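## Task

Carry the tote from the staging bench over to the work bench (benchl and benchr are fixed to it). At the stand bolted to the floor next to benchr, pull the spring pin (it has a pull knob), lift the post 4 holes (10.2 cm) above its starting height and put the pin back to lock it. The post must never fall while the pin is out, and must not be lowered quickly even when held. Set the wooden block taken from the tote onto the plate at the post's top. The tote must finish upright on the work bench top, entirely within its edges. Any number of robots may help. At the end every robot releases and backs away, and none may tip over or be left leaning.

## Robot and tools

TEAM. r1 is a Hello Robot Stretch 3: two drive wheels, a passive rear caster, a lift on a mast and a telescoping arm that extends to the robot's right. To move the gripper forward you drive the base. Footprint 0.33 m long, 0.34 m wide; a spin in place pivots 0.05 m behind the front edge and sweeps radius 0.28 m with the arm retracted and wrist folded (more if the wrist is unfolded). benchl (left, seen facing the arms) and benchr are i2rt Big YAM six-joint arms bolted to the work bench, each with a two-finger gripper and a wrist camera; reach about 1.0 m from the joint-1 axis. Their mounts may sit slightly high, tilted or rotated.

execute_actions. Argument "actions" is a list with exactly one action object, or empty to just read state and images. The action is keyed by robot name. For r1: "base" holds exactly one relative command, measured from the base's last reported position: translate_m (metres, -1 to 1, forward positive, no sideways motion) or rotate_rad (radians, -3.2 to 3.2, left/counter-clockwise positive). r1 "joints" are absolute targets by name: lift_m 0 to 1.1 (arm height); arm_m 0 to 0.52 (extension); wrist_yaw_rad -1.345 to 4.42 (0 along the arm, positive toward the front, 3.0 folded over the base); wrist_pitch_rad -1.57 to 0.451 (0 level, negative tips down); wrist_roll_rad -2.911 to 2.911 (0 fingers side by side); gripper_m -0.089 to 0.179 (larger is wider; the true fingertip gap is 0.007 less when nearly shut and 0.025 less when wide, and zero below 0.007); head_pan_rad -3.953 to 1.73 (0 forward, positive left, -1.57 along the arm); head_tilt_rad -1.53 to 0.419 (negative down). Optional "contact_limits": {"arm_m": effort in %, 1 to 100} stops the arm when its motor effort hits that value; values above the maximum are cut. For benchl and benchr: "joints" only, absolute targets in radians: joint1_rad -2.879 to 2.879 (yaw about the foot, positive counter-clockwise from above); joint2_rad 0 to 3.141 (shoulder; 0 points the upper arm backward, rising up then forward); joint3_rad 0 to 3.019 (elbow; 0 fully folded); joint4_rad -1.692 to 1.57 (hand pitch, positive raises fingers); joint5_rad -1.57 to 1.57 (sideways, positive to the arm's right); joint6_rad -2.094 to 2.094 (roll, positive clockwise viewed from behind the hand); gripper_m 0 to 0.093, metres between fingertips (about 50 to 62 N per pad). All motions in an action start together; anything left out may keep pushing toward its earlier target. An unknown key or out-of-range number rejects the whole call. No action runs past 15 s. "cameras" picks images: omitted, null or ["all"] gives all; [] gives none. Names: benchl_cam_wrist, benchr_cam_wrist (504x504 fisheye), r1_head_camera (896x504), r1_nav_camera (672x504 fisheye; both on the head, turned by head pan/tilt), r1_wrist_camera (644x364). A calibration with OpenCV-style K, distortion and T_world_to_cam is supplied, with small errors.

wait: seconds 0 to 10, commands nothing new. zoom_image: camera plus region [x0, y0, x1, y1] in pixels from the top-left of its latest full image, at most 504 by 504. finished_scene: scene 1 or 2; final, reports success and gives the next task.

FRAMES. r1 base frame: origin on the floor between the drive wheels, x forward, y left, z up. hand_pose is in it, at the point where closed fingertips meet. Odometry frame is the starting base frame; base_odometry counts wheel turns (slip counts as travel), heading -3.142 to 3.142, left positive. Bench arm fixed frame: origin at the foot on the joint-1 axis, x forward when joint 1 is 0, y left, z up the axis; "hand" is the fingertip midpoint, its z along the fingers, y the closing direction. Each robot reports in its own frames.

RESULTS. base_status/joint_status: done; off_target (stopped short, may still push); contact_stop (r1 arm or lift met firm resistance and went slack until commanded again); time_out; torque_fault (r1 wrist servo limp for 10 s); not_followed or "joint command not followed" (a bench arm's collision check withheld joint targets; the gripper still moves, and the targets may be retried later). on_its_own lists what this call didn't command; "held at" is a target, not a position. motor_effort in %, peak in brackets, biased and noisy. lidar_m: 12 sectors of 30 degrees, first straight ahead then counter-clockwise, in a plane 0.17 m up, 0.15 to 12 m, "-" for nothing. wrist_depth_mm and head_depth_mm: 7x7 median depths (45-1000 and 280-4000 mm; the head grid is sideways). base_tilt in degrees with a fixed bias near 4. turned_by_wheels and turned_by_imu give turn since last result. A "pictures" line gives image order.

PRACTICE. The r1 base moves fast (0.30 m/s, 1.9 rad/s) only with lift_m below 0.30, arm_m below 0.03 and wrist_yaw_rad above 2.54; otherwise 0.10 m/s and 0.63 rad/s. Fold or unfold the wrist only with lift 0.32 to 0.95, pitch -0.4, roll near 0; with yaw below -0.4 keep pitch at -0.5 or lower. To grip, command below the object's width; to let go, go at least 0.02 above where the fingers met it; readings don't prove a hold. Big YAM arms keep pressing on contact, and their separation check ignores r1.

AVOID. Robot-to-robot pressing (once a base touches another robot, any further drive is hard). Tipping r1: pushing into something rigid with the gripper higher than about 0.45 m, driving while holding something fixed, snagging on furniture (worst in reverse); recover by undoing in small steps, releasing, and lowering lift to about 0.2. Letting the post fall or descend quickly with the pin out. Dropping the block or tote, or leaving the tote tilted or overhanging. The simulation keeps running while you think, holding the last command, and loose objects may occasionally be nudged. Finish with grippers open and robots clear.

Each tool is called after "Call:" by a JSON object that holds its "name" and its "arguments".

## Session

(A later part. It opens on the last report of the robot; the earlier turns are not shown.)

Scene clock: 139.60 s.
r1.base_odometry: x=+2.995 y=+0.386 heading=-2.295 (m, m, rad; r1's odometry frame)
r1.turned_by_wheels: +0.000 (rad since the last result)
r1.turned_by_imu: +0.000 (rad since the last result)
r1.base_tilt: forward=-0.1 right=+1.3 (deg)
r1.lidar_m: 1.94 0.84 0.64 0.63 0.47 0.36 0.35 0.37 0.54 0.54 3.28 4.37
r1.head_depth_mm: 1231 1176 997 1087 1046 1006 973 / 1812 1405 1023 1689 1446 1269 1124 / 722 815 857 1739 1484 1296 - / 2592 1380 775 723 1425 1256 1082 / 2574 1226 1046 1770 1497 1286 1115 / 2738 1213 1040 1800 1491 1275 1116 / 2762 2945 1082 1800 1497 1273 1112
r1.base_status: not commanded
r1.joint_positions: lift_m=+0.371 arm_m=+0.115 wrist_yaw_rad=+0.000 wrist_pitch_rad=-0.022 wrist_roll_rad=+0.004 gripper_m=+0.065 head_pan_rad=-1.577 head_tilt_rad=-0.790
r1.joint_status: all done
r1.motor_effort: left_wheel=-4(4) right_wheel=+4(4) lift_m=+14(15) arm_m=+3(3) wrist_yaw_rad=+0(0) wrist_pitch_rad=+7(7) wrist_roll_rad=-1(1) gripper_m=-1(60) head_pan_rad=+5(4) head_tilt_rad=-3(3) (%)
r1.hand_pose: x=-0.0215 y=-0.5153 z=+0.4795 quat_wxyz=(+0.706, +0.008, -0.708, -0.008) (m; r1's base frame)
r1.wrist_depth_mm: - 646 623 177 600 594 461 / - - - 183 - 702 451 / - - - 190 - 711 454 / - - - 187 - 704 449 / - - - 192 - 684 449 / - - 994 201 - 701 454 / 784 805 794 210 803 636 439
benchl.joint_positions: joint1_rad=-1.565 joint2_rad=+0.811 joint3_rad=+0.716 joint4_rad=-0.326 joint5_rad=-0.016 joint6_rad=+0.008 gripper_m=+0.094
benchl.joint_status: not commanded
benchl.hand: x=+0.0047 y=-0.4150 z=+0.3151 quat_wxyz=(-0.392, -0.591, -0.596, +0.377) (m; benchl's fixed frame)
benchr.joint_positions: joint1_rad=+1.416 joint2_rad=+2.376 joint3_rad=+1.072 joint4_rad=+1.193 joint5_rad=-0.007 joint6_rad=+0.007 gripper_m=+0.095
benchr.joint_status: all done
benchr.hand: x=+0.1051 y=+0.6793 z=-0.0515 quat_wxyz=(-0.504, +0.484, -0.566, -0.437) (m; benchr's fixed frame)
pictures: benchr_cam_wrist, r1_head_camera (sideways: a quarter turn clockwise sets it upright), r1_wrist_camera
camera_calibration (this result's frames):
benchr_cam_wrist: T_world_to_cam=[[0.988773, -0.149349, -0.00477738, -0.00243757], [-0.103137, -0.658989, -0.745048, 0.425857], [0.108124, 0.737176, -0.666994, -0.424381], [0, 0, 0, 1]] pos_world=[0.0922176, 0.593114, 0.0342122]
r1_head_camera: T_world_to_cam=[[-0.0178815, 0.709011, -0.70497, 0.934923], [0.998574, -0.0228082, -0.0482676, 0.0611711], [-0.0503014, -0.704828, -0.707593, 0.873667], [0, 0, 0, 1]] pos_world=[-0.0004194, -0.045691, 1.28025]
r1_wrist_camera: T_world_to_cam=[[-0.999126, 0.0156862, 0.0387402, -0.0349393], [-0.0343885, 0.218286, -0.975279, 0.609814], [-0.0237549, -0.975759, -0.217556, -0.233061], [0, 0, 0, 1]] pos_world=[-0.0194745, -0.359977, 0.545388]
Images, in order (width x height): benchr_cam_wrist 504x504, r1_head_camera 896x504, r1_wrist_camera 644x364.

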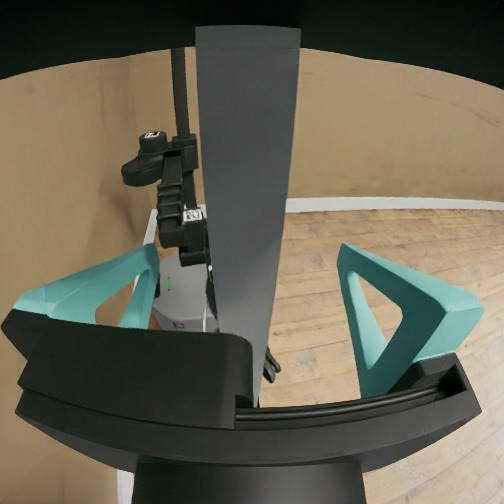

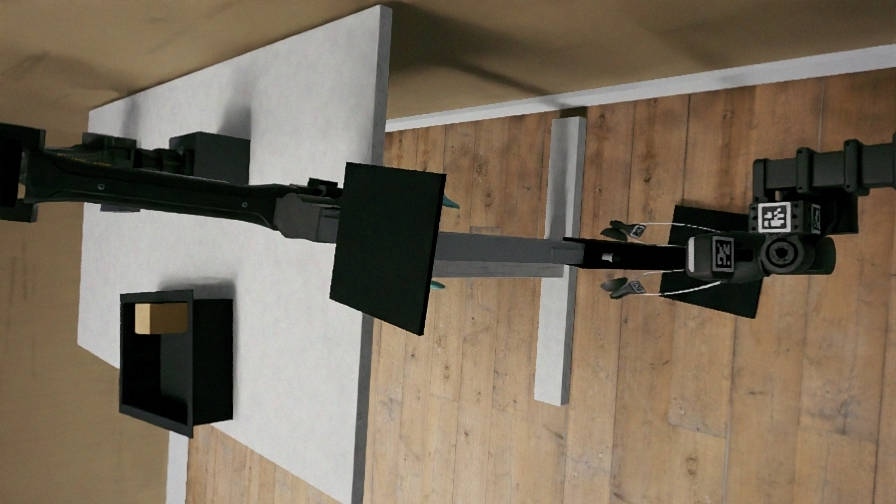

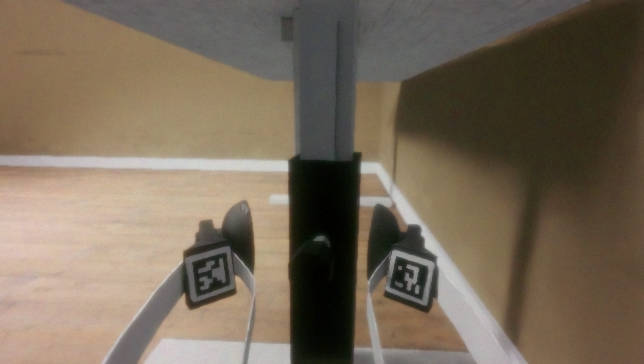

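Call:
{"name": "execute_actions", "arguments": {"actions": [{"r1":{"joints":{"lift_m":0.358}},"benchr":{"joints":{"gripper_m":0}}}], "cameras": []}}

Call:
{"name": "execute_actions", "arguments": {"actions": [{"r1":{"joints":{"gripper_m":-0.03}},"benchr":{"joints":{"joint2_rad":2.34}}}], "cameras": ["r1_head_camera","r1_wrist_camera","benchr_cam_wrist"]}}

Scene clock: 141.43 s.
r1.base_odometry: x=+2.995 y=+0.386 heading=-2.295 (m, m, rad; r1's odometry frame)
r1.turned_by_wheels: +0.000 (rad since the last result)
r1.turned_by_imu: +0.000 (rad since the last result)
r1.base_tilt: forward=-0.1 right=+1.4 (deg)
r1.lidar_m: 1.94 0.84 0.64 0.63 0.47 0.36 0.35 0.37 0.54 0.53 3.30 4.35
r1.head_depth_mm: 1229 1176 996 1092 1047 1011 971 / 1809 1408 1023 1686 1460 1270 1125 / 724 814 856 1741 1482 1293 - / 2567 1377 775 723 1437 1273 1084 / 2552 1222 1046 1762 1501 1279 1115 / 2708 1213 1040 1812 1501 1274 1114 / 2733 2986 1081 1805 1490 1264 1110
r1.base_status: not commanded
r1.joint_positions: lift_m=+0.359 arm_m=+0.115 wrist_yaw_rad=+0.000 wrist_pitch_rad=-0.022 wrist_roll_rad=+0.004 gripper_m=+0.065 head_pan_rad=-1.577 head_tilt_rad=-0.790
r1.joint_status: all done
r1.motor_effort: left_wheel=-4(4) right_wheel=+4(4) lift_m=+15(16) arm_m=+3(3) wrist_yaw_rad=+0(0) wrist_pitch_rad=+7(7) wrist_roll_rad=-2(1) gripper_m=+1(1) head_pan_rad=+4(4) head_tilt_rad=-3(3) (%)
r1.hand_pose: x=-0.0215 y=-0.5153 z=+0.4675 quat_wxyz=(+0.706, +0.008, -0.708, -0.008) (m; r1's base frame)
r1.wrist_depth_mm: - - 687 177 648 622 459 / - - - 183 - 702 455 / - - - 184 - 691 454 / - - - 187 - 690 455 / - - - 190 - 714 449 / 987 - 972 203 - 686 449 / 770 773 725 210 796 638 447
benchl.joint_positions: joint1_rad=-1.565 joint2_rad=+0.811 joint3_rad=+0.716 joint4_rad=-0.326 joint5_rad=-0.016 joint6_rad=+0.008 gripper_m=+0.094
benchl.joint_status: not commanded
benchl.hand: x=+0.0047 y=-0.4150 z=+0.3151 quat_wxyz=(-0.392, -0.591, -0.596, +0.377) (m; benchl's fixed frame)
benchr.joint_positions: joint1_rad=+1.417 joint2_rad=+2.376 joint3_rad=+1.074 joint4_rad=+1.194 joint5_rad=-0.013 joint6_rad=+0.007 gripper_m=+0.030
benchr.joint_status: gripper_m off_target (ended at +0.030, target +0.000)
benchr.hand: x=+0.1036 y=+0.6800 z=-0.0509 quat_wxyz=(-0.502, +0.485, -0.564, -0.440) (m; benchr's fixed frame)
pictures: none
No camera images: the call's "cameras" was empty. Leave "cameras" out to get every camera's image.

Scene clock: 142.87 s.
r1.base_odometry: x=+2.995 y=+0.386 heading=-2.295 (m, m, rad; r1's odometry frame)
r1.turned_by_wheels: +0.000 (rad since the last result)
r1.turned_by_imu: +0.000 (rad since the last result)
r1.base_tilt: forward=-0.1 right=+1.3 (deg)
r1.lidar_m: 1.95 0.84 0.64 0.63 0.47 0.36 0.35 0.37 0.54 0.53 3.29 4.36
r1.head_depth_mm: 1232 1175 1001 1089 1047 1010 970 / 1785 1404 1025 1670 1451 1267 1128 / 725 815 855 1745 1479 1294 - / 2565 1388 777 721 1471 1271 1079 / 2593 1225 1046 1784 1508 1279 1119 / 2687 1216 1040 1815 1494 1283 1111 / 2761 2981 1076 1783 1488 1272 1111
r1.base_status: not commanded
r1.joint_positions: lift_m=+0.359 arm_m=+0.115 wrist_yaw_rad=+0.000 wrist_pitch_rad=-0.022 wrist_roll_rad=+0.004 gripper_m=-0.029 head_pan_rad=-1.577 head_tilt_rad=-0.790
r1.joint_status: all done
r1.motor_effort: left_wheel=-4(4) right_wheel=+3(4) lift_m=+15(15) arm_m=+0(3) wrist_yaw_rad=+0(0) wrist_pitch_rad=+7(7) wrist_roll_rad=-1(1) gripper_m=-19(93) head_pan_rad=+4(4) head_tilt_rad=-3(3) (%)
r1.hand_pose: x=-0.0215 y=-0.5156 z=+0.4676 quat_wxyz=(+0.706, +0.008, -0.708, -0.008) (m; r1's base frame)
r1.wrist_depth_mm: - - 667 176 659 614 456 / - - - 182 - 716 454 / - - - 185 - 694 451 / - - - 186 - 702 453 / - - - 157 - 702 444 / 992 - - 202 946 693 448 / 767 783 738 213 787 661 449
benchl.joint_positions: joint1_rad=-1.565 joint2_rad=+0.811 joint3_rad=+0.716 joint4_rad=-0.326 joint5_rad=-0.016 joint6_rad=+0.008 gripper_m=+0.094
benchl.joint_status: not commanded
benchl.hand: x=+0.0047 y=-0.4150 z=+0.3151 quat_wxyz=(-0.392, -0.591, -0.596, +0.377) (m; benchl's fixed frame)
benchr.joint_positions: joint1_rad=+1.417 joint2_rad=+2.376 joint3_rad=+1.074 joint4_rad=+1.194 joint5_rad=-0.013 joint6_rad=+0.007 gripper_m=+0.030
benchr.joint_status: all done
benchr.hand: x=+0.1036 y=+0.6800 z=-0.0509 quat_wxyz=(-0.502, +0.485, -0.564, -0.440) (m; benchr's fixed frame)
pictures: benchr_cam_wrist, r1_head_camera (sideways: a quarter turn clockwise sets it upright), r1_wrist_camera
camera_calibration (this result's frames):
benchr_cam_wrist: T_world_to_cam=[[0.989752, -0.142663, -0.00618579, -0.00558269], [-0.0995244, -0.658109, -0.746315, 0.425561], [0.102401, 0.739283, -0.665564, -0.425113], [0, 0, 0, 1]] pos_world=[0.0914111, 0.593548, 0.0346285]
r1_head_camera: T_world_to_cam=[[-0.0178815, 0.709011, -0.70497, 0.934923], [0.998574, -0.0228081, -0.0482676, 0.0611711], [-0.0503014, -0.704828, -0.707593, 0.873667], [0, 0, 0, 1]] pos_world=[-0.0004194, -0.045691, 1.28025]
r1_wrist_camera: T_world_to_cam=[[-0.999113, 0.0155193, 0.039152, -0.0347076], [-0.0348356, 0.217922, -0.975344, 0.598088], [-0.0236688, -0.975843, -0.217189, -0.236139], [0, 0, 0, 1]] pos_world=[-0.0194312, -0.360233, 0.533414]
Images, in order (width x height): benchr_cam_wrist 504x504, r1_head_camera 896x504, r1_wrist_camera 644x364.

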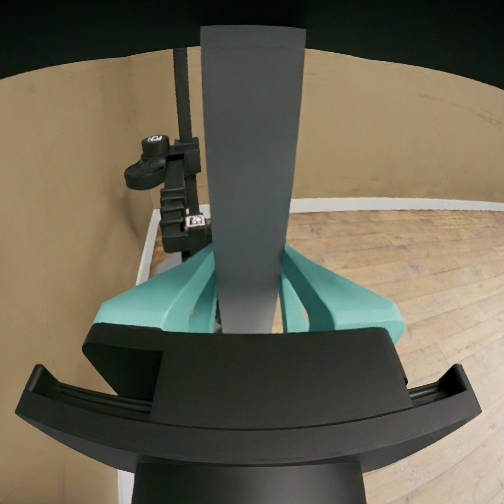

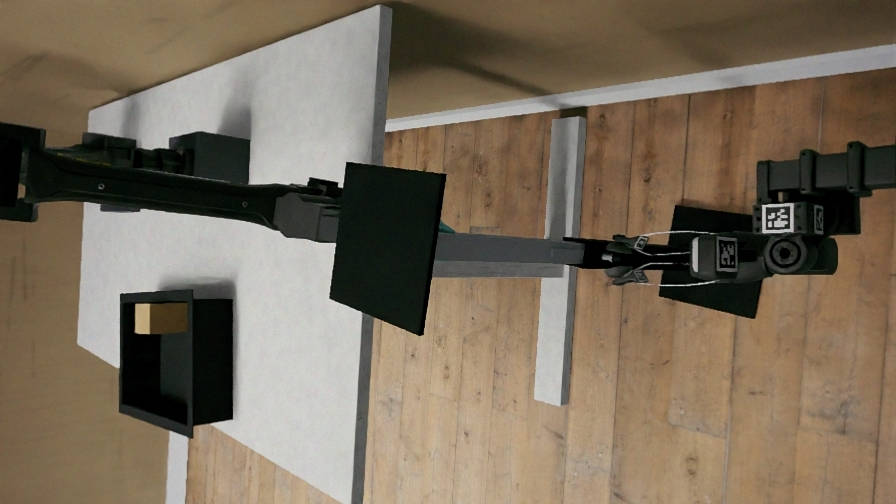

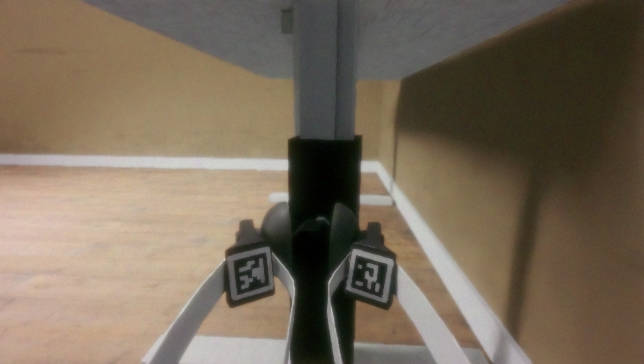

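Call:
{"name": "execute_actions", "arguments": {"actions": [{"r1":{"joints":{"arm_m":0.095}},"benchr":{"joints":{"joint2_rad":2.31,"joint4_rad":1.21}}}], "cameras": ["r1_wrist_camera"]}}

Call:
{"name": "execute_actions", "arguments": {"actions": [{"benchr":{"joints":{"joint2_rad":2.2,"joint3_rad":1.04,"joint4_rad":1.11}}}], "cameras": ["r1_head_camera","benchr_cam_wrist"]}}

Scene clock: 145.40 s.
r1.base_odometry: x=+2.995 y=+0.386 heading=-2.295 (m, m, rad; r1's odometry frame)
r1.turned_by_wheels: +0.000 (rad since the last result)
r1.turned_by_imu: +0.000 (rad since the last result)
r1.base_tilt: forward=+0.0 right=+1.3 (deg)
r1.lidar_m: 1.94 0.83 0.64 0.63 0.47 0.36 0.35 0.37 0.54 0.53 3.30 4.35
r1.head_depth_mm: 1227 1180 998 1088 1044 1012 969 / 1794 1403 1031 1681 1446 1268 1126 / 721 813 855 1740 1481 1289 - / 2548 1385 771 723 1444 1280 1085 / 2569 1226 1045 1765 1501 1283 1114 / 2734 1218 1045 1810 1497 1282 1113 / 2729 2953 1079 1799 1497 1272 1105
r1.base_status: not commanded
r1.joint_positions: lift_m=+0.359 arm_m=+0.096 wrist_yaw_rad=+0.001 wrist_pitch_rad=-0.018 wrist_roll_rad=+0.004 gripper_m=-0.029 head_pan_rad=-1.577 head_tilt_rad=-0.790
r1.joint_status: all done
r1.motor_effort: left_wheel=-3(3) right_wheel=+2(3) lift_m=+15(15) arm_m=-5(9) wrist_yaw_rad=-1(2) wrist_pitch_rad=+6(7) wrist_roll_rad=-1(1) gripper_m=-15(19) head_pan_rad=+4(4) head_tilt_rad=-3(3) (%)
r1.hand_pose: x=-0.0212 y=-0.4963 z=+0.4685 quat_wxyz=(+0.706, +0.007, -0.708, -0.006) (m; r1's base frame)
r1.wrist_depth_mm: - 772 659 194 627 614 458 / - - - 203 - 725 456 / - - - 203 - 714 455 / - - - 206 - 696 446 / - - - - - 692 448 / 991 983 - 225 - 690 448 / 779 791 717 233 808 660 442
benchl.joint_positions: joint1_rad=-1.565 joint2_rad=+0.811 joint3_rad=+0.716 joint4_rad=-0.326 joint5_rad=-0.016 joint6_rad=+0.008 gripper_m=+0.094
benchl.joint_status: not commanded
benchl.hand: x=+0.0047 y=-0.4150 z=+0.3151 quat_wxyz=(-0.392, -0.591, -0.596, +0.377) (m; benchl's fixed frame)
benchr.joint_positions: joint1_rad=+1.417 joint2_rad=+2.374 joint3_rad=+1.074 joint4_rad=+1.194 joint5_rad=-0.013 joint6_rad=+0.007 gripper_m=+0.030
benchr.joint_status: all done
benchr.hand: x=+0.1037 y=+0.6802 z=-0.0499 quat_wxyz=(-0.503, +0.485, -0.564, -0.440) (m; benchr's fixed frame)
pictures: r1_wrist_camera
camera_calibration (this result's frames):
r1_wrist_camera: T_world_to_cam=[[-0.999128, 0.0145616, 0.0391299, -0.0352271], [-0.0350984, 0.214637, -0.976063, 0.59341], [-0.0226118, -0.976585, -0.213939, -0.218981], [0, 0, 0, 1]] pos_world=[-0.0193203, -0.340709, 0.533735]
Images, in order (width x height): r1_wrist_camera 644x364.

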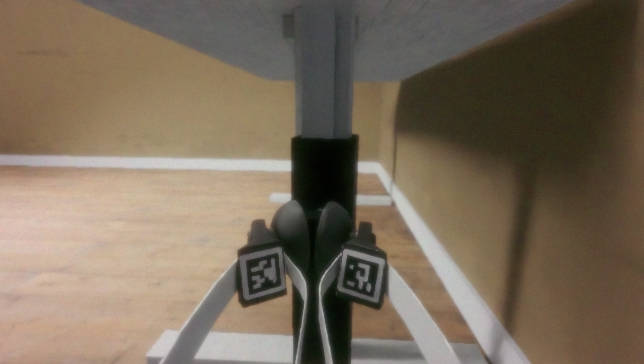

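Scene clock: 146.23 s.
r1.base_odometry: x=+2.995 y=+0.386 heading=-2.295 (m, m, rad; r1's odometry frame)
r1.turned_by_wheels: +0.000 (rad since the last result)
r1.turned_by_imu: +0.000 (rad since the last result)
r1.base_tilt: forward=+0.0 right=+1.3 (deg)
r1.lidar_m: 1.94 0.84 0.64 0.63 0.47 0.36 0.35 0.37 0.54 0.53 3.29 4.36
r1.head_depth_mm: 1224 1180 1001 1084 1049 1011 972 / 1819 1402 1027 1676 1448 1271 1129 / 729 812 847 1726 1483 1293 - / 2531 1391 749 726 1435 1283 1081 / 2575 1223 1049 1765 1497 1280 1115 / 2723 1210 1037 1807 1493 1278 1115 / 2732 2978 1080 1801 1487 1272 1110
r1.base_status: not commanded
r1.joint_positions: lift_m=+0.359 arm_m=+0.096 wrist_yaw_rad=+0.001 wrist_pitch_rad=-0.018 wrist_roll_rad=+0.004 gripper_m=-0.029 head_pan_rad=-1.577 head_tilt_rad=-0.790
r1.joint_status: not commanded
r1.motor_effort: left_wheel=-2(3) right_wheel=+3(3) lift_m=+15(15) arm_m=-5(5) wrist_yaw_rad=-1(1) wrist_pitch_rad=+6(6) wrist_roll_rad=-1(1) gripper_m=-17(15) head_pan_rad=+5(5) head_tilt_rad=-3(3) (%)
r1.hand_pose: x=-0.0212 y=-0.4963 z=+0.4685 quat_wxyz=(+0.706, +0.007, -0.708, -0.006) (m; r1's base frame)
r1.wrist_depth_mm: - 772 675 195 646 615 455 / - - - 201 - 714 451 / - - - 205 - 692 455 / - - - 208 - 681 450 / - - - - - 704 446 / - - - 223 - 688 444 / 783 782 738 235 802 667 449
benchl.joint_positions: joint1_rad=-1.565 joint2_rad=+0.811 joint3_rad=+0.716 joint4_rad=-0.326 joint5_rad=-0.016 joint6_rad=+0.008 gripper_m=+0.094
benchl.joint_status: not commanded
benchl.hand: x=+0.0047 y=-0.4150 z=+0.3151 quat_wxyz=(-0.392, -0.591, -0.596, +0.377) (m; benchl's fixed frame)
benchr.joint_positions: joint1_rad=+1.417 joint2_rad=+2.314 joint3_rad=+1.045 joint4_rad=+1.090 joint5_rad=-0.015 joint6_rad=+0.009 gripper_m=+0.030
benchr.joint_status: all done
benchr.hand: x=+0.1028 y=+0.6757 z=-0.0456 quat_wxyz=(-0.481, +0.501, -0.582, -0.423) (m; benchr's fixed frame)
pictures: benchr_cam_wrist, r1_head_camera (sideways: a quarter turn clockwise sets it upright)
camera_calibration (this result's frames):
benchr_cam_wrist: T_world_to_cam=[[0.989945, -0.141173, -0.00890873, -0.00645623], [-0.107418, -0.709281, -0.696693, 0.464241], [0.0920355, 0.690645, -0.717314, -0.38677], [0, 0, 0, 1]] pos_world=[0.0918558, 0.595487, 0.0459412]
r1_head_camera: T_world_to_cam=[[-0.0178811, 0.709079, -0.704902, 0.934834], [0.998574, -0.0228035, -0.0482692, 0.0611732], [-0.0503009, -0.70476, -0.707661, 0.873755], [0, 0, 0, 1]] pos_world=[-0.000419387, -0.0456889, 1.28024]
Images, in order (width x height): benchr_cam_wrist 504x504, r1_head_camera 896x504.

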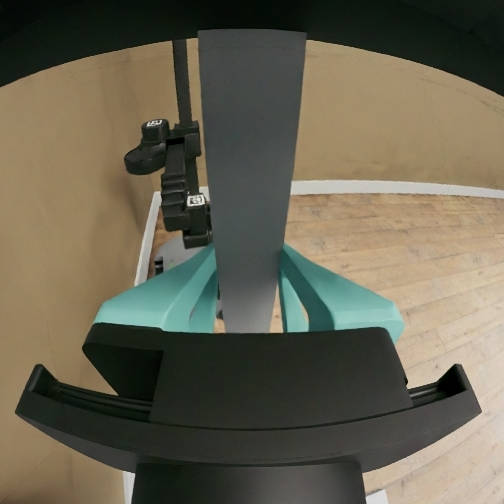

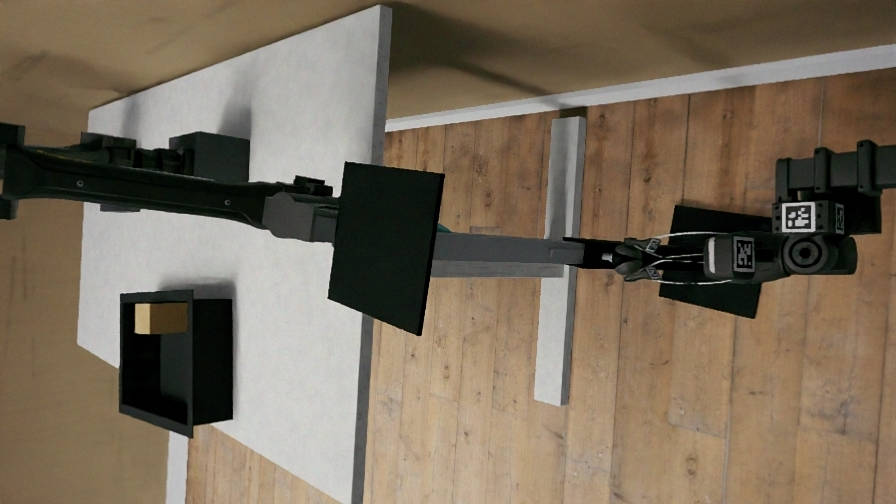

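Call:
{"name": "execute_actions", "arguments": {"actions": [{"r1":{"joints":{"gripper_m":0.06}},"benchr":{"joints":{"joint2_rad":2.33,"joint3_rad":1.08,"joint4_rad":1.22}}}], "cameras": []}}

Call:
{"name": "execute_actions", "arguments": {"actions": [{"r1":{"joints":{"arm_m":0.13,"lift_m":0.353}}}], "cameras": []}}

Call:
{"name": "execute_actions", "arguments": {"actions": [{"r1":{"joints":{"gripper_m":-0.075}}}], "cameras": ["r1_wrist_camera"]}}

Call:
{"name": "execute_actions", "arguments": {"actions": [{"r1":{"joints":{"arm_m":0.11}}}], "cameras": ["r1_wrist_camera","r1_head_camera"]}}

Scene clock: 149.47 s.
r1.base_odometry: x=+2.995 y=+0.386 heading=-2.295 (m, m, rad; r1's odometry frame)
r1.turned_by_wheels: +0.000 (rad since the last result)
r1.turned_by_imu: +0.000 (rad since the last result)
r1.base_tilt: forward=-0.1 right=+1.3 (deg)
r1.lidar_m: 1.94 0.84 0.64 0.63 0.47 0.36 0.35 0.37 0.54 0.53 3.31 4.37
r1.head_depth_mm: 1229 1184 997 1084 1050 1007 973 / 1803 1408 1027 1678 1454 1274 1129 / 731 812 863 1735 1489 1294 - / 2603 1374 760 729 1447 1253 1074 / 2605 1223 1046 1783 1504 1283 1118 / 2705 1216 1040 1805 1495 1273 1116 / 2733 3007 1079 1797 1494 1279 1111
r1.base_status: not commanded
r1.joint_positions: lift_m=+0.359 arm_m=+0.095 wrist_yaw_rad=+0.001 wrist_pitch_rad=-0.018 wrist_roll_rad=+0.004 gripper_m=+0.060 head_pan_rad=-1.577 head_tilt_rad=-0.790
r1.joint_status: all done
r1.motor_effort: left_wheel=-3(3) right_wheel=+2(3) lift_m=+15(15) arm_m=-3(5) wrist_yaw_rad=-1(1) wrist_pitch_rad=+6(6) wrist_roll_rad=-2(2) gripper_m=+1(79) head_pan_rad=+5(5) head_tilt_rad=-3(3) (%)
r1.hand_pose: x=-0.0212 y=-0.4961 z=+0.4685 quat_wxyz=(+0.706, +0.007, -0.708, -0.006) (m; r1's base frame)
r1.wrist_depth_mm: - 772 653 195 650 606 458 / - - - 201 - 715 450 / - - - 204 - 713 458 / - - - 207 - 686 452 / - - - 211 - 684 446 / - 999 953 224 960 685 446 / 773 791 751 233 810 642 448
benchl.joint_positions: joint1_rad=-1.565 joint2_rad=+0.811 joint3_rad=+0.716 joint4_rad=-0.326 joint5_rad=-0.016 joint6_rad=+0.008 gripper_m=+0.094
benchl.joint_status: not commanded
benchl.hand: x=+0.0047 y=-0.4150 z=+0.3151 quat_wxyz=(-0.392, -0.591, -0.596, +0.377) (m; benchl's fixed frame)
benchr.joint_positions: joint1_rad=+1.417 joint2_rad=+2.344 joint3_rad=+1.049 joint4_rad=+1.158 joint5_rad=-0.015 joint6_rad=+0.011 gripper_m=+0.030
benchr.joint_status: joint4_rad time_out (moved +0.068 of +0.130); the others done
benchr.on_its_own: joint4_rad reads +1.158 and still pushes toward +1.220 since a time_out
benchr.hand: x=+0.1028 y=+0.6748 z=-0.0472 quat_wxyz=(-0.493, +0.491, -0.572, -0.434) (m; benchr's fixed frame)
pictures: none
No camera images: the call's "cameras" was empty. Leave "cameras" out to get every camera's image.

not run: a stop came earlier in this reply.

not run: a stop came earlier in this reply.

not run: a stop came earlier in this reply.

Call:
{"name": "execute_actions", "arguments": {"actions": [{"r1":{"joints":{"arm_m":0.13,"lift_m":0.353}},"benchr":{"joints":{"joint2_rad":2.3,"joint4_rad":1.19}}}], "cameras": []}}

Call:
{"name": "execute_actions", "arguments": {"actions": [{"r1":{"joints":{"gripper_m":-0.075}}}], "cameras": ["r1_wrist_camera"]}}

Call:
{"name": "execute_actions", "arguments": {"actions": [{"r1":{"joints":{"arm_m":0.11}}}], "cameras": ["r1_wrist_camera","r1_head_camera"]}}

Scene clock: 151.77 s.
r1.base_odometry: x=+2.995 y=+0.386 heading=-2.295 (m, m, rad; r1's odometry frame)
r1.turned_by_wheels: +0.000 (rad since the last result)
r1.turned_by_imu: +0.000 (rad since the last result)
r1.base_tilt: forward=+0.0 right=+1.3 (deg)
r1.lidar_m: 1.94 0.84 0.64 0.63 0.47 0.36 0.35 0.37 0.54 0.53 3.30 4.36
r1.head_depth_mm: 1232 1181 999 1089 1048 1005 974 / 1813 1399 1027 1683 1451 1270 1130 / 731 818 860 1732 1484 1306 1096 / 2553 1381 759 731 1451 1300 1099 / 2582 1227 1044 1765 1501 1285 1116 / 2716 1217 1043 1802 1495 1276 1116 / 2776 2950 1080 1814 1492 1270 1117
r1.base_status: not commanded
r1.joint_positions: lift_m=+0.354 arm_m=+0.130 wrist_yaw_rad=+0.001 wrist_pitch_rad=-0.018 wrist_roll_rad=+0.004 gripper_m=+0.060 head_pan_rad=-1.577 head_tilt_rad=-0.790
r1.joint_status: all done
r1.motor_effort: left_wheel=-3(3) right_wheel=+3(3) lift_m=+15(15) arm_m=+3(4) wrist_yaw_rad=-1(1) wrist_pitch_rad=+6(6) wrist_roll_rad=-1(2) gripper_m=+0(1) head_pan_rad=+4(4) head_tilt_rad=-3(3) (%)
r1.hand_pose: x=-0.0212 y=-0.5304 z=+0.4635 quat_wxyz=(+0.706, +0.007, -0.708, -0.006) (m; r1's base frame)
r1.wrist_depth_mm: - - 699 163 678 624 459 / - - - 168 - 726 464 / - - - 168 - 708 460 / - - - 171 - 702 457 / - - - 174 - 706 452 / - - 950 185 988 690 451 / 776 777 764 192 782 625 450
benchl.joint_positions: joint1_rad=-1.565 joint2_rad=+0.811 joint3_rad=+0.716 joint4_rad=-0.326 joint5_rad=-0.016 joint6_rad=+0.008 gripper_m=+0.094
benchl.joint_status: not commanded
benchl.hand: x=+0.0047 y=-0.4150 z=+0.3151 quat_wxyz=(-0.392, -0.591, -0.596, +0.377) (m; benchl's fixed frame)
benchr.joint_positions: joint1_rad=+1.417 joint2_rad=+2.344 joint3_rad=+1.049 joint4_rad=+1.158 joint5_rad=-0.015 joint6_rad=+0.011 gripper_m=+0.030
benchr.joint_status: all done
benchr.hand: x=+0.1028 y=+0.6748 z=-0.0472 quat_wxyz=(-0.493, +0.491, -0.572, -0.434) (m; benchr's fixed frame)
pictures: none
No camera images: the call's "cameras" was empty. Leave "cameras" out to get every camera's image.

Scene clock: 153.60 s.
r1.base_odometry: x=+2.995 y=+0.386 heading=-2.295 (m, m, rad; r1's odometry frame)
r1.turned_by_wheels: +0.000 (rad since the last result)
r1.turned_by_imu: +0.000 (rad since the last result)
r1.base_tilt: forward=+0.0 right=+1.3 (deg)
r1.lidar_m: 1.94 0.84 0.64 0.63 0.47 0.36 0.35 0.37 0.54 0.53 3.29 4.38
r1.head_depth_mm: 1229 1181 993 1088 1047 1005 975 / 1813 1401 1025 1682 1452 1272 1127 / 732 814 859 1745 1480 1294 - / 2569 1385 760 729 1431 1286 1098 / 2571 1221 1047 1774 1502 1280 1121 / 2694 1214 1043 1801 1496 1282 1116 / 2739 3002 1081 1809 1495 1275 1106
r1.base_status: not commanded
r1.joint_positions: lift_m=+0.354 arm_m=+0.130 wrist_yaw_rad=-0.018 wrist_pitch_rad=-0.019 wrist_roll_rad=-0.002 gripper_m=-0.073 head_pan_rad=-1.577 head_tilt_rad=-0.790
r1.joint_status: all done
r1.on_its_own: wrist_yaw_rad is at rest, and its effort (+14) is outside its rest range (-12 to +12)
r1.motor_effort: left_wheel=-5(5) right_wheel=+5(7) lift_m=+15(14) arm_m=+2(3) wrist_yaw_rad=+14(13) wrist_pitch_rad=+6(6) wrist_roll_rad=+1(1) gripper_m=-41(99) head_pan_rad=+5(4) head_tilt_rad=-3(3) (%)
r1.hand_pose: x=-0.0260 y=-0.5304 z=+0.4633 quat_wxyz=(+0.708, +0.001, -0.706, -0.013) (m; r1's base frame)
r1.wrist_depth_mm: - - 699 160 661 598 440 / - - - 167 - 686 445 / - - - 169 - 665 446 / - - - 170 - 683 440 / - - - 150 - 674 439 / - - 967 184 967 659 430 / 782 781 780 193 784 640 427
benchl.joint_positions: joint1_rad=-1.565 joint2_rad=+0.811 joint3_rad=+0.716 joint4_rad=-0.326 joint5_rad=-0.016 joint6_rad=+0.008 gripper_m=+0.094
benchl.joint_status: not commanded
benchl.hand: x=+0.0047 y=-0.4150 z=+0.3151 quat_wxyz=(-0.392, -0.591, -0.596, +0.377) (m; benchl's fixed frame)
benchr.joint_positions: joint1_rad=+1.417 joint2_rad=+2.344 joint3_rad=+1.049 joint4_rad=+1.158 joint5_rad=-0.015 joint6_rad=+0.011 gripper_m=+0.030
benchr.joint_status: not commanded
benchr.hand: x=+0.1028 y=+0.6748 z=-0.0472 quat_wxyz=(-0.493, +0.491, -0.572, -0.434) (m; benchr's fixed frame)
pictures: r1_wrist_camera
camera_calibration (this result's frames):
r1_wrist_camera: T_world_to_cam=[[-0.998449, 0.0331937, 0.0446974, -0.0320082], [-0.036494, 0.216106, -0.975688, 0.596087], [-0.0420461, -0.975806, -0.214559, -0.253361], [0, 0, 0, 1]] pos_world=[-0.0208579, -0.374987, 0.528664]
Images, in order (width x height): r1_wrist_camera 644x364.

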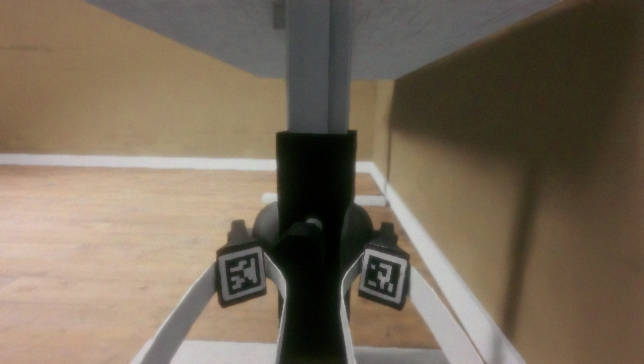

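Scene clock: 155.07 s.
r1.base_odometry: x=+2.995 y=+0.386 heading=-2.295 (m, m, rad; r1's odometry frame)
r1.turned_by_wheels: +0.000 (rad since the last result)
r1.turned_by_imu: +0.001 (rad since the last result)
r1.base_tilt: forward=-0.1 right=+1.3 (deg)
r1.lidar_m: 1.95 0.84 0.64 0.63 0.47 0.36 0.35 0.37 0.54 0.53 3.30 4.36
r1.head_depth_mm: 1237 1178 1000 1089 1048 1007 973 / 1815 1400 1030 1687 1448 1273 1130 / 736 814 860 1716 1480 1289 - / 2547 1386 775 729 1422 1283 1097 / 2544 1223 1044 1757 1497 1285 1122 / 2670 1217 1034 1816 1488 1274 1115 / 2735 2974 1076 1793 1496 1267 1105
r1.base_status: not commanded
r1.joint_positions: lift_m=+0.353 arm_m=+0.122 wrist_yaw_rad=-0.008 wrist_pitch_rad=-0.018 wrist_roll_rad=-0.002 gripper_m=-0.066 head_pan_rad=-1.577 head_tilt_rad=-0.791
r1.joint_status: arm_m contact_stop (moved -0.007 of -0.020)
r1.on_its_own: gripper_m is held at -0.068, not at your -0.075, by its stall guard, which is still easing; arm_m is slack since a contact_stop, until your next command for it (your +0.110 is given up)
r1.motor_effort: left_wheel=-1(6) right_wheel=-4(5) lift_m=+17(17) arm_m=+0(24) wrist_yaw_rad=+6(13) wrist_pitch_rad=+6(6) wrist_roll_rad=+1(1) gripper_m=-35(40) head_pan_rad=+5(4) head_tilt_rad=-2(3) (%)
r1.hand_pose: x=-0.0234 y=-0.5232 z=+0.4633 quat_wxyz=(+0.708, +0.004, -0.706, -0.009) (m; r1's base frame)
r1.wrist_depth_mm: - - 691 169 664 610 461 / - - - 175 - 713 450 / - - - 178 - 706 448 / - - - 178 - 691 447 / - - - 145 - 691 444 / - 979 936 191 953 672 441 / 772 784 780 201 781 639 438
benchl.joint_positions: joint1_rad=-1.565 joint2_rad=+0.811 joint3_rad=+0.716 joint4_rad=-0.326 joint5_rad=-0.016 joint6_rad=+0.008 gripper_m=+0.094
benchl.joint_status: not commanded
benchl.hand: x=+0.0047 y=-0.4150 z=+0.3151 quat_wxyz=(-0.392, -0.591, -0.596, +0.377) (m; benchl's fixed frame)
benchr.joint_positions: joint1_rad=+1.417 joint2_rad=+2.344 joint3_rad=+1.049 joint4_rad=+1.158 joint5_rad=-0.015 joint6_rad=+0.011 gripper_m=+0.030
benchr.joint_status: not commanded
benchr.hand: x=+0.1028 y=+0.6748 z=-0.0472 quat_wxyz=(-0.493, +0.491, -0.572, -0.434) (m; benchr's fixed frame)
pictures: r1_head_camera (sideways: a quarter turn clockwise sets it upright), r1_wrist_camera
camera_calibration (this result's frames):
r1_head_camera: T_world_to_cam=[[-0.0179231, 0.709639, -0.704338, 0.934099], [0.998576, -0.0227011, -0.0482824, 0.0611903], [-0.0502523, -0.7042, -0.708221, 0.874484], [0, 0, 0, 1]] pos_world=[-0.000416351, -0.0456721, 1.2802]
r1_wrist_camera: T_world_to_cam=[[-0.998726, 0.0231215, 0.0448464, -0.0350142], [-0.0388368, 0.215137, -0.975811, 0.594127], [-0.0322103, -0.97631, -0.213965, -0.246457], [0, 0, 0, 1]] pos_world=[-0.019834, -0.367628, 0.528593]
Images, in order (width x height): r1_head_camera 896x504, r1_wrist_camera 644x364.

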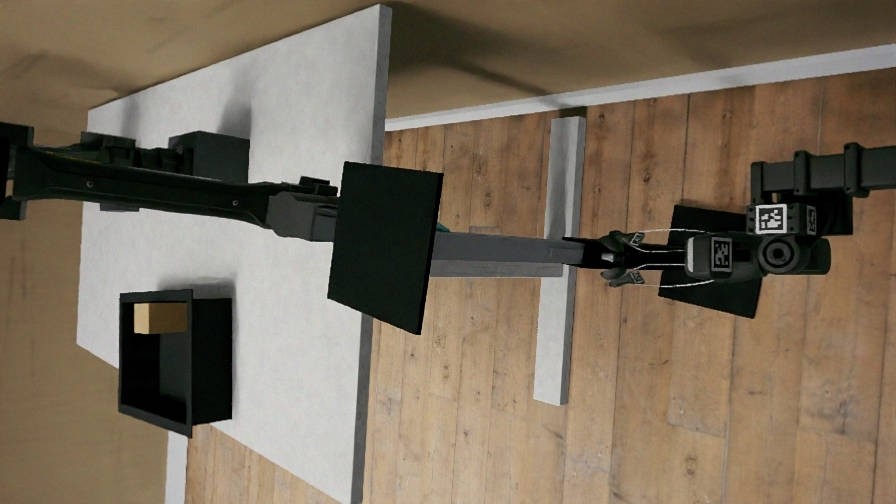

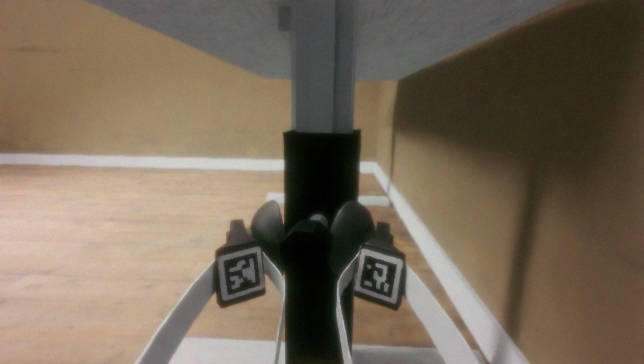

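Call:
{"name": "execute_actions", "arguments": {"actions": [{"r1":{"joints":{"arm_m":0.103,"gripper_m":-0.07}}}], "cameras": ["r1_wrist_camera","r1_head_camera"]}}

Scene clock: 156.13 s.
r1.base_odometry: x=+2.995 y=+0.386 heading=-2.295 (m, m, rad; r1's odometry frame)
r1.turned_by_wheels: +0.000 (rad since the last result)
r1.turned_by_imu: +0.000 (rad since the last result)
r1.base_tilt: forward=+0.0 right=+1.4 (deg)
r1.lidar_m: 1.93 0.84 0.64 0.63 0.47 0.36 0.35 0.37 0.54 0.53 3.29 4.35
r1.head_depth_mm: 1229 1180 998 1089 1050 1012 973 / 1810 1406 1020 1690 1446 1272 1128 / 733 814 860 1741 1486 1293 - / 2541 1371 770 728 1428 1294 1096 / 2584 1226 1045 1758 1507 1281 1119 / 2717 1222 1038 1796 1492 1288 1112 / 2745 3014 1081 1799 1488 1272 1111
r1.base_status: not commanded
r1.joint_positions: lift_m=+0.353 arm_m=+0.122 wrist_yaw_rad=-0.007 wrist_pitch_rad=-0.018 wrist_roll_rad=-0.002 gripper_m=-0.068 head_pan_rad=-1.577 head_tilt_rad=-0.791
r1.joint_status: arm_m contact_stop (moved +0.000 of -0.019); the others done
r1.on_its_own: arm_m is slack since a contact_stop, until your next command for it (your +0.103 is given up)
r1.motor_effort: left_wheel=-1(2) right_wheel=-4(5) lift_m=+17(18) arm_m=+0(24) wrist_yaw_rad=+5(6) wrist_pitch_rad=+6(6) wrist_roll_rad=+1(1) gripper_m=-37(70) head_pan_rad=+4(4) head_tilt_rad=-3(3) (%)
r1.hand_pose: x=-0.0234 y=-0.5231 z=+0.4633 quat_wxyz=(+0.708, +0.004, -0.706, -0.009) (m; r1's base frame)
r1.wrist_depth_mm: - - 695 170 655 608 458 / - - - 174 - 701 454 / - - - 177 - 715 450 / - - - 179 - 704 447 / - - - 144 - 687 447 / 986 - 916 191 965 690 442 / 761 777 769 199 786 656 442
benchl.joint_positions: joint1_rad=-1.565 joint2_rad=+0.811 joint3_rad=+0.716 joint4_rad=-0.326 joint5_rad=-0.016 joint6_rad=+0.008 gripper_m=+0.094
benchl.joint_status: not commanded
benchl.hand: x=+0.0047 y=-0.4150 z=+0.3151 quat_wxyz=(-0.392, -0.591, -0.596, +0.377) (m; benchl's fixed frame)
benchr.joint_positions: joint1_rad=+1.417 joint2_rad=+2.344 joint3_rad=+1.049 joint4_rad=+1.158 joint5_rad=-0.015 joint6_rad=+0.011 gripper_m=+0.030
benchr.joint_status: not commanded
benchr.hand: x=+0.1028 y=+0.6748 z=-0.0472 quat_wxyz=(-0.493, +0.491, -0.572, -0.434) (m; benchr's fixed frame)
pictures: r1_head_camera (sideways: a quarter turn clockwise sets it upright), r1_wrist_camera
camera_calibration (this result's frames):
r1_head_camera: T_world_to_cam=[[-0.0179229, 0.709642, -0.704334, 0.934094], [0.998576, -0.0227011, -0.0482825, 0.0611904], [-0.0502524, -0.704196, -0.708225, 0.874489], [0, 0, 0, 1]] pos_world=[-0.000416361, -0.045672, 1.2802]
r1_wrist_camera: T_world_to_cam=[[-0.99873, 0.0229755, 0.0448448, -0.0350526], [-0.0388675, 0.215109, -0.975816, 0.594118], [-0.0320664, -0.97632, -0.213943, -0.246461], [0, 0, 0, 1]] pos_world=[-0.0198193, -0.367619, 0.528593]
Images, in order (width x height): r1_head_camera 896x504, r1_wrist_camera 644x364.

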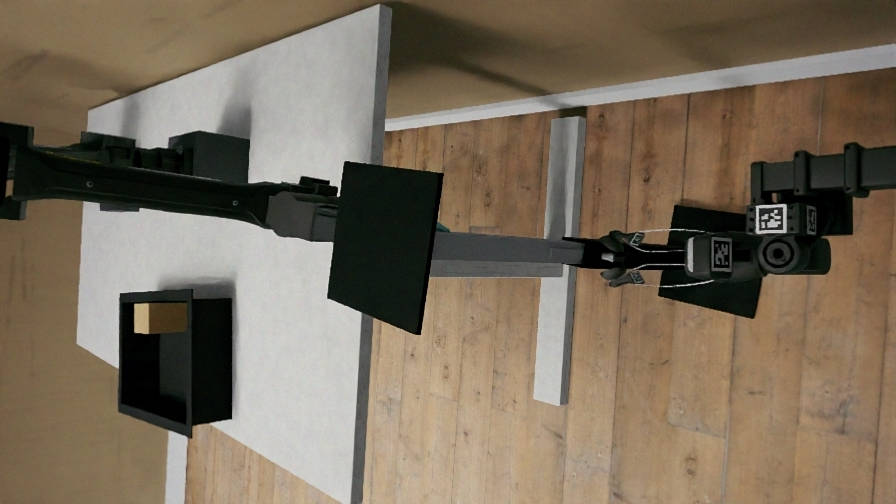

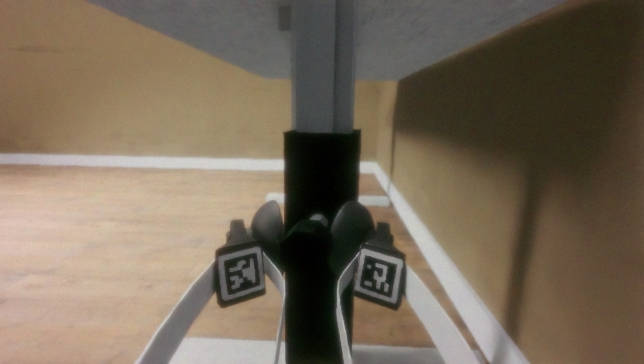

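Call:
{"name": "execute_actions", "arguments": {"actions": [{"benchr":{"joints":{"joint2_rad":2.345,"joint3_rad":1.06,"joint4_rad":1.17}}}], "cameras": []}}

Call:
{"name": "execute_actions", "arguments": {"actions": [{"r1":{"joints":{"arm_m":0.103,"gripper_m":-0.065},"contact_limits":{"arm_m":35}}}], "cameras": ["r1_wrist_camera","r1_head_camera"]}}

Scene clock: 157.23 s.
r1.base_odometry: x=+2.995 y=+0.386 heading=-2.295 (m, m, rad; r1's odometry frame)
r1.turned_by_wheels: +0.000 (rad since the last result)
r1.turned_by_imu: +0.000 (rad since the last result)
r1.base_tilt: forward=-0.1 right=+1.4 (deg)
r1.lidar_m: 1.94 0.83 0.64 0.63 0.47 0.36 0.35 0.37 0.54 0.53 3.30 4.34
r1.head_depth_mm: 1231 1180 1001 1094 1049 1010 974 / 1820 1395 1029 1678 1446 1272 1126 / 733 816 863 1727 1483 1290 - / 2561 1387 762 726 1421 1292 1098 / 2587 1223 1043 1757 1502 1282 1121 / 2691 1217 1036 1819 1490 1278 1111 / 2745 2934 1075 1807 1495 1275 1108
r1.base_status: not commanded
r1.joint_positions: lift_m=+0.353 arm_m=+0.122 wrist_yaw_rad=-0.007 wrist_pitch_rad=-0.018 wrist_roll_rad=-0.002 gripper_m=-0.061 head_pan_rad=-1.577 head_tilt_rad=-0.791
r1.joint_status: not commanded
r1.on_its_own: gripper_m is held at -0.063, not at your -0.070, by its stall guard, which is still easing; arm_m is slack since a contact_stop, until your next command for it (your +0.103 is given up)
r1.motor_effort: left_wheel=+0(1) right_wheel=-4(3) lift_m=+17(17) arm_m=+0(0) wrist_yaw_rad=+5(5) wrist_pitch_rad=+6(6) wrist_roll_rad=+1(1) gripper_m=-34(36) head_pan_rad=+4(5) head_tilt_rad=-3(3) (%)
r1.hand_pose: x=-0.0234 y=-0.5231 z=+0.4633 quat_wxyz=(+0.708, +0.004, -0.706, -0.009) (m; r1's base frame)
r1.wrist_depth_mm: - - 705 169 677 602 451 / - - - 175 - 701 449 / - - - 178 - 693 450 / - - - 179 - 692 446 / - - - 144 - 686 447 / 971 - 942 192 996 686 441 / 766 758 788 201 804 647 440
benchl.joint_positions: joint1_rad=-1.565 joint2_rad=+0.811 joint3_rad=+0.716 joint4_rad=-0.326 joint5_rad=-0.016 joint6_rad=+0.008 gripper_m=+0.094
benchl.joint_status: not commanded
benchl.hand: x=+0.0047 y=-0.4150 z=+0.3151 quat_wxyz=(-0.392, -0.591, -0.596, +0.377) (m; benchl's fixed frame)
benchr.joint_positions: joint1_rad=+1.417 joint2_rad=+2.345 joint3_rad=+1.049 joint4_rad=+1.147 joint5_rad=-0.015 joint6_rad=+0.011 gripper_m=+0.030
benchr.joint_status: all done
benchr.hand: x=+0.1027 y=+0.6742 z=-0.0508 quat_wxyz=(-0.489, +0.494, -0.575, -0.431) (m; benchr's fixed frame)
pictures: none
No camera images: the call's "cameras" was empty. Leave "cameras" out to get every camera's image.

Scene clock: 159.27 s.
r1.base_odometry: x=+2.995 y=+0.386 heading=-2.295 (m, m, rad; r1's odometry frame)
r1.turned_by_wheels: +0.000 (rad since the last result)
r1.turned_by_imu: +0.006 (rad since the last result)
r1.base_tilt: forward=-0.1 right=+1.3 (deg)
r1.lidar_m: 1.90 0.83 0.64 0.63 0.47 0.36 0.35 0.37 0.54 0.53 3.30 4.35
r1.head_depth_mm: 1264 1204 1012 1102 1054 1013 975 / 1850 1390 1021 1686 1452 1266 1124 / 730 812 840 1731 1488 1289 - / 2555 1368 776 731 1431 1279 1075 / 2595 1233 1036 1763 1495 1283 1110 / 2699 1224 1037 1789 1482 1272 1115 / 2793 2995 1071 1786 1490 1276 1113
r1.base_status: not commanded
r1.joint_positions: lift_m=+0.353 arm_m=+0.104 wrist_yaw_rad=-0.001 wrist_pitch_rad=-0.015 wrist_roll_rad=-0.002 gripper_m=-0.057 head_pan_rad=-1.576 head_tilt_rad=-0.794
r1.joint_status: gripper_m off_target (ended at -0.057, target -0.065); the others done
r1.on_its_own: gripper_m is held at -0.058, not at your -0.065, by its stall guard, which is still easing
r1.motor_effort: left_wheel=+0(16) right_wheel=+1(9) lift_m=+18(18) arm_m=-8(31) wrist_yaw_rad=+1(6) wrist_pitch_rad=+5(8) wrist_roll_rad=+1(1) gripper_m=-28(54) head_pan_rad=+4(5) head_tilt_rad=-2(3) (%)
r1.contact_limits: arm_m 32 (drawing in: default 19, maximum 32; extending or still: default 26, maximum 43)
r1.hand_pose: x=-0.0217 y=-0.5047 z=+0.4641 quat_wxyz=(+0.708, +0.005, -0.706, -0.006) (m; r1's base frame)
r1.wrist_depth_mm: - - 671 187 651 635 461 / - - - 194 - 730 460 / - - - 196 - 724 456 / - - - 197 - 718 450 / - - - 162 - 696 454 / 996 997 - 214 992 704 449 / 767 776 736 223 793 658 448
benchl.joint_positions: joint1_rad=-1.565 joint2_rad=+0.811 joint3_rad=+0.716 joint4_rad=-0.326 joint5_rad=-0.016 joint6_rad=+0.008 gripper_m=+0.094
benchl.joint_status: not commanded
benchl.hand: x=+0.0047 y=-0.4150 z=+0.3151 quat_wxyz=(-0.392, -0.591, -0.596, +0.377) (m; benchl's fixed frame)
benchr.joint_positions: joint1_rad=+1.417 joint2_rad=+2.345 joint3_rad=+1.049 joint4_rad=+1.147 joint5_rad=-0.015 joint6_rad=+0.011 gripper_m=+0.030
benchr.joint_status: not commanded
benchr.hand: x=+0.1027 y=+0.6742 z=-0.0508 quat_wxyz=(-0.489, +0.494, -0.575, -0.431) (m; benchr's fixed frame)
pictures: r1_head_camera (sideways: a quarter turn clockwise sets it upright), r1_wrist_camera
camera_calibration (this result's frames):
r1_head_camera: T_world_to_cam=[[-0.0184096, 0.712106, -0.701831, 0.930835], [0.998592, -0.0218271, -0.0483406, 0.0612657], [-0.0497425, -0.701733, -0.710702, 0.877707], [0, 0, 0, 1]] pos_world=[-0.000383755, -0.0455999, 1.28004]
r1_wrist_camera: T_world_to_cam=[[-0.998859, 0.0166894, 0.0447552, -0.0370009], [-0.0402144, 0.211782, -0.976489, 0.589541], [-0.0257754, -0.977174, -0.210869, -0.229913], [0, 0, 0, 1]] pos_world=[-0.0191767, -0.348901, 0.528855]
Images, in order (width x height): r1_head_camera 896x504, r1_wrist_camera 644x364.

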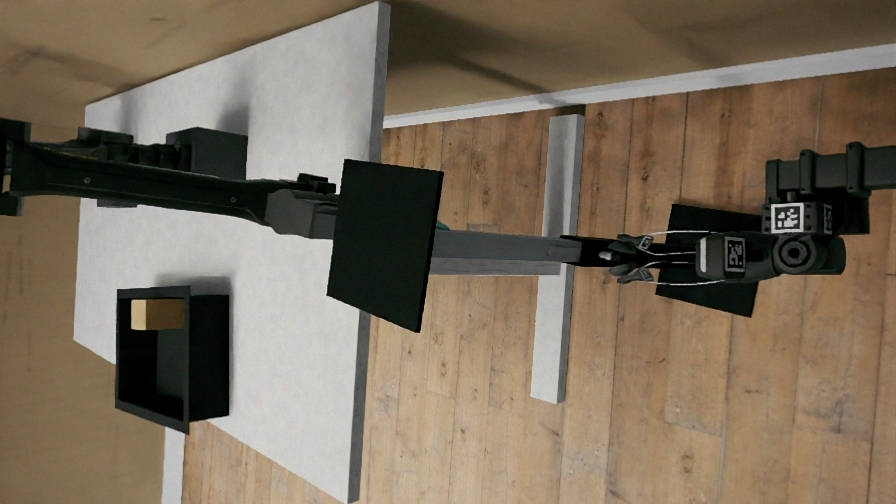

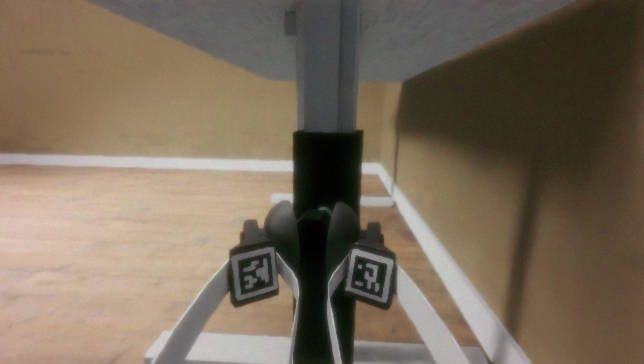

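Call:
{"name": "execute_actions", "arguments": {"actions": [{"r1":{"joints":{"gripper_m":-0.07}},"benchr":{"joints":{"joint2_rad":2.24,"joint3_rad":1.06,"joint4_rad":1.14}}}], "cameras": ["r1_head_camera"]}}

Call:
{"name": "zoom_image", "arguments": {"camera": "r1_head_camera", "region": [540,200,700,320]}}

Scene clock: 160.97 s.
r1.base_odometry: x=+2.995 y=+0.386 heading=-2.295 (m, m, rad; r1's odometry frame)
r1.turned_by_wheels: +0.000 (rad since the last result)
r1.turned_by_imu: +0.000 (rad since the last result)
r1.base_tilt: forward=+0.0 right=+1.3 (deg)
r1.lidar_m: 1.91 0.83 0.64 0.63 0.47 0.36 0.35 0.37 0.54 0.53 3.31 4.33
r1.head_depth_mm: 1255 1204 1010 1103 1057 1013 974 / 1889 1392 1016 1682 1445 1262 1123 / 730 813 788 1718 1494 1283 - / 2564 1364 770 752 1431 1275 1084 / 2609 1232 1041 1761 1493 1277 1119 / 2664 1219 1029 1814 1497 1281 1109 / 2763 2949 1069 1795 1489 1270 1108
r1.base_status: not commanded
r1.joint_positions: lift_m=+0.353 arm_m=+0.104 wrist_yaw_rad=-0.002 wrist_pitch_rad=-0.015 wrist_roll_rad=-0.002 gripper_m=-0.065 head_pan_rad=-1.576 head_tilt_rad=-0.794
r1.joint_status: gripper_m off_target (ended at -0.065, target -0.070)
r1.motor_effort: left_wheel=-1(1) right_wheel=+2(2) lift_m=+18(18) arm_m=-8(8) wrist_yaw_rad=+1(1) wrist_pitch_rad=+5(5) wrist_roll_rad=+1(1) gripper_m=-27(93) head_pan_rad=+4(4) head_tilt_rad=-2(2) (%)
r1.hand_pose: x=-0.0219 y=-0.5046 z=+0.4641 quat_wxyz=(+0.708, +0.005, -0.706, -0.006) (m; r1's base frame)
r1.wrist_depth_mm: - - 672 187 654 610 467 / - - - 193 - 720 456 / - - - 197 - 708 451 / - - - 197 - 718 457 / - - - 165 - 695 450 / 992 - - 215 974 703 448 / 771 773 726 223 805 662 448
benchl.joint_positions: joint1_rad=-1.565 joint2_rad=+0.811 joint3_rad=+0.716 joint4_rad=-0.326 joint5_rad=-0.016 joint6_rad=+0.008 gripper_m=+0.094
benchl.joint_status: not commanded
benchl.hand: x=+0.0047 y=-0.4150 z=+0.3151 quat_wxyz=(-0.392, -0.591, -0.596, +0.377) (m; benchl's fixed frame)
benchr.joint_positions: joint1_rad=+1.417 joint2_rad=+2.323 joint3_rad=+1.047 joint4_rad=+1.107 joint5_rad=-0.015 joint6_rad=+0.011 gripper_m=+0.030
benchr.joint_status: all done
benchr.hand: x=+0.1030 y=+0.6760 z=-0.0460 quat_wxyz=(-0.484, +0.497, -0.580, -0.427) (m; benchr's fixed frame)
pictures: r1_head_camera (sideways: a quarter turn clockwise sets it upright)
camera_calibration (this result's frames):
r1_head_camera: T_world_to_cam=[[-0.0184097, 0.712106, -0.701831, 0.930835], [0.998592, -0.021827, -0.0483406, 0.0612657], [-0.0497425, -0.701733, -0.710702, 0.877707], [0, 0, 0, 1]] pos_world=[-0.000383749, -0.0455999, 1.28004]
Images, in order (width x height): r1_head_camera 896x504.

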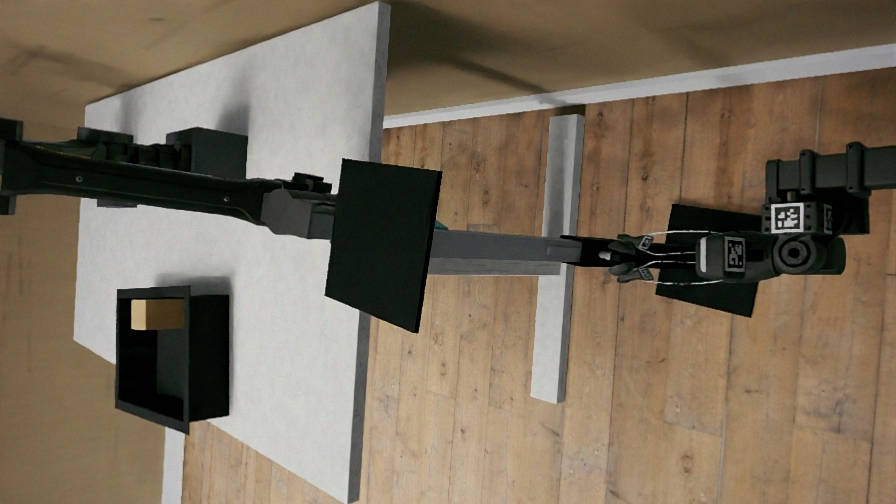

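Region (540, 200, 700, 320) of r1_head_camera's 896x504 image, scaled by 3.150, with more detail than that image has; it fills the top 378 rows of this view, and the rest is white.

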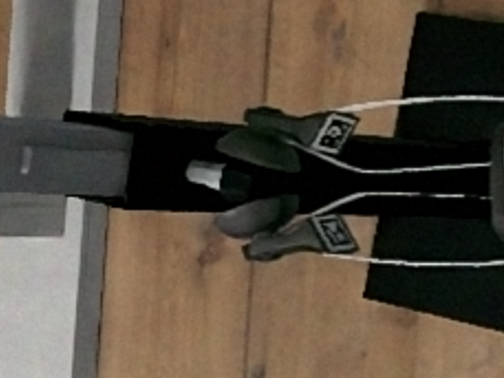

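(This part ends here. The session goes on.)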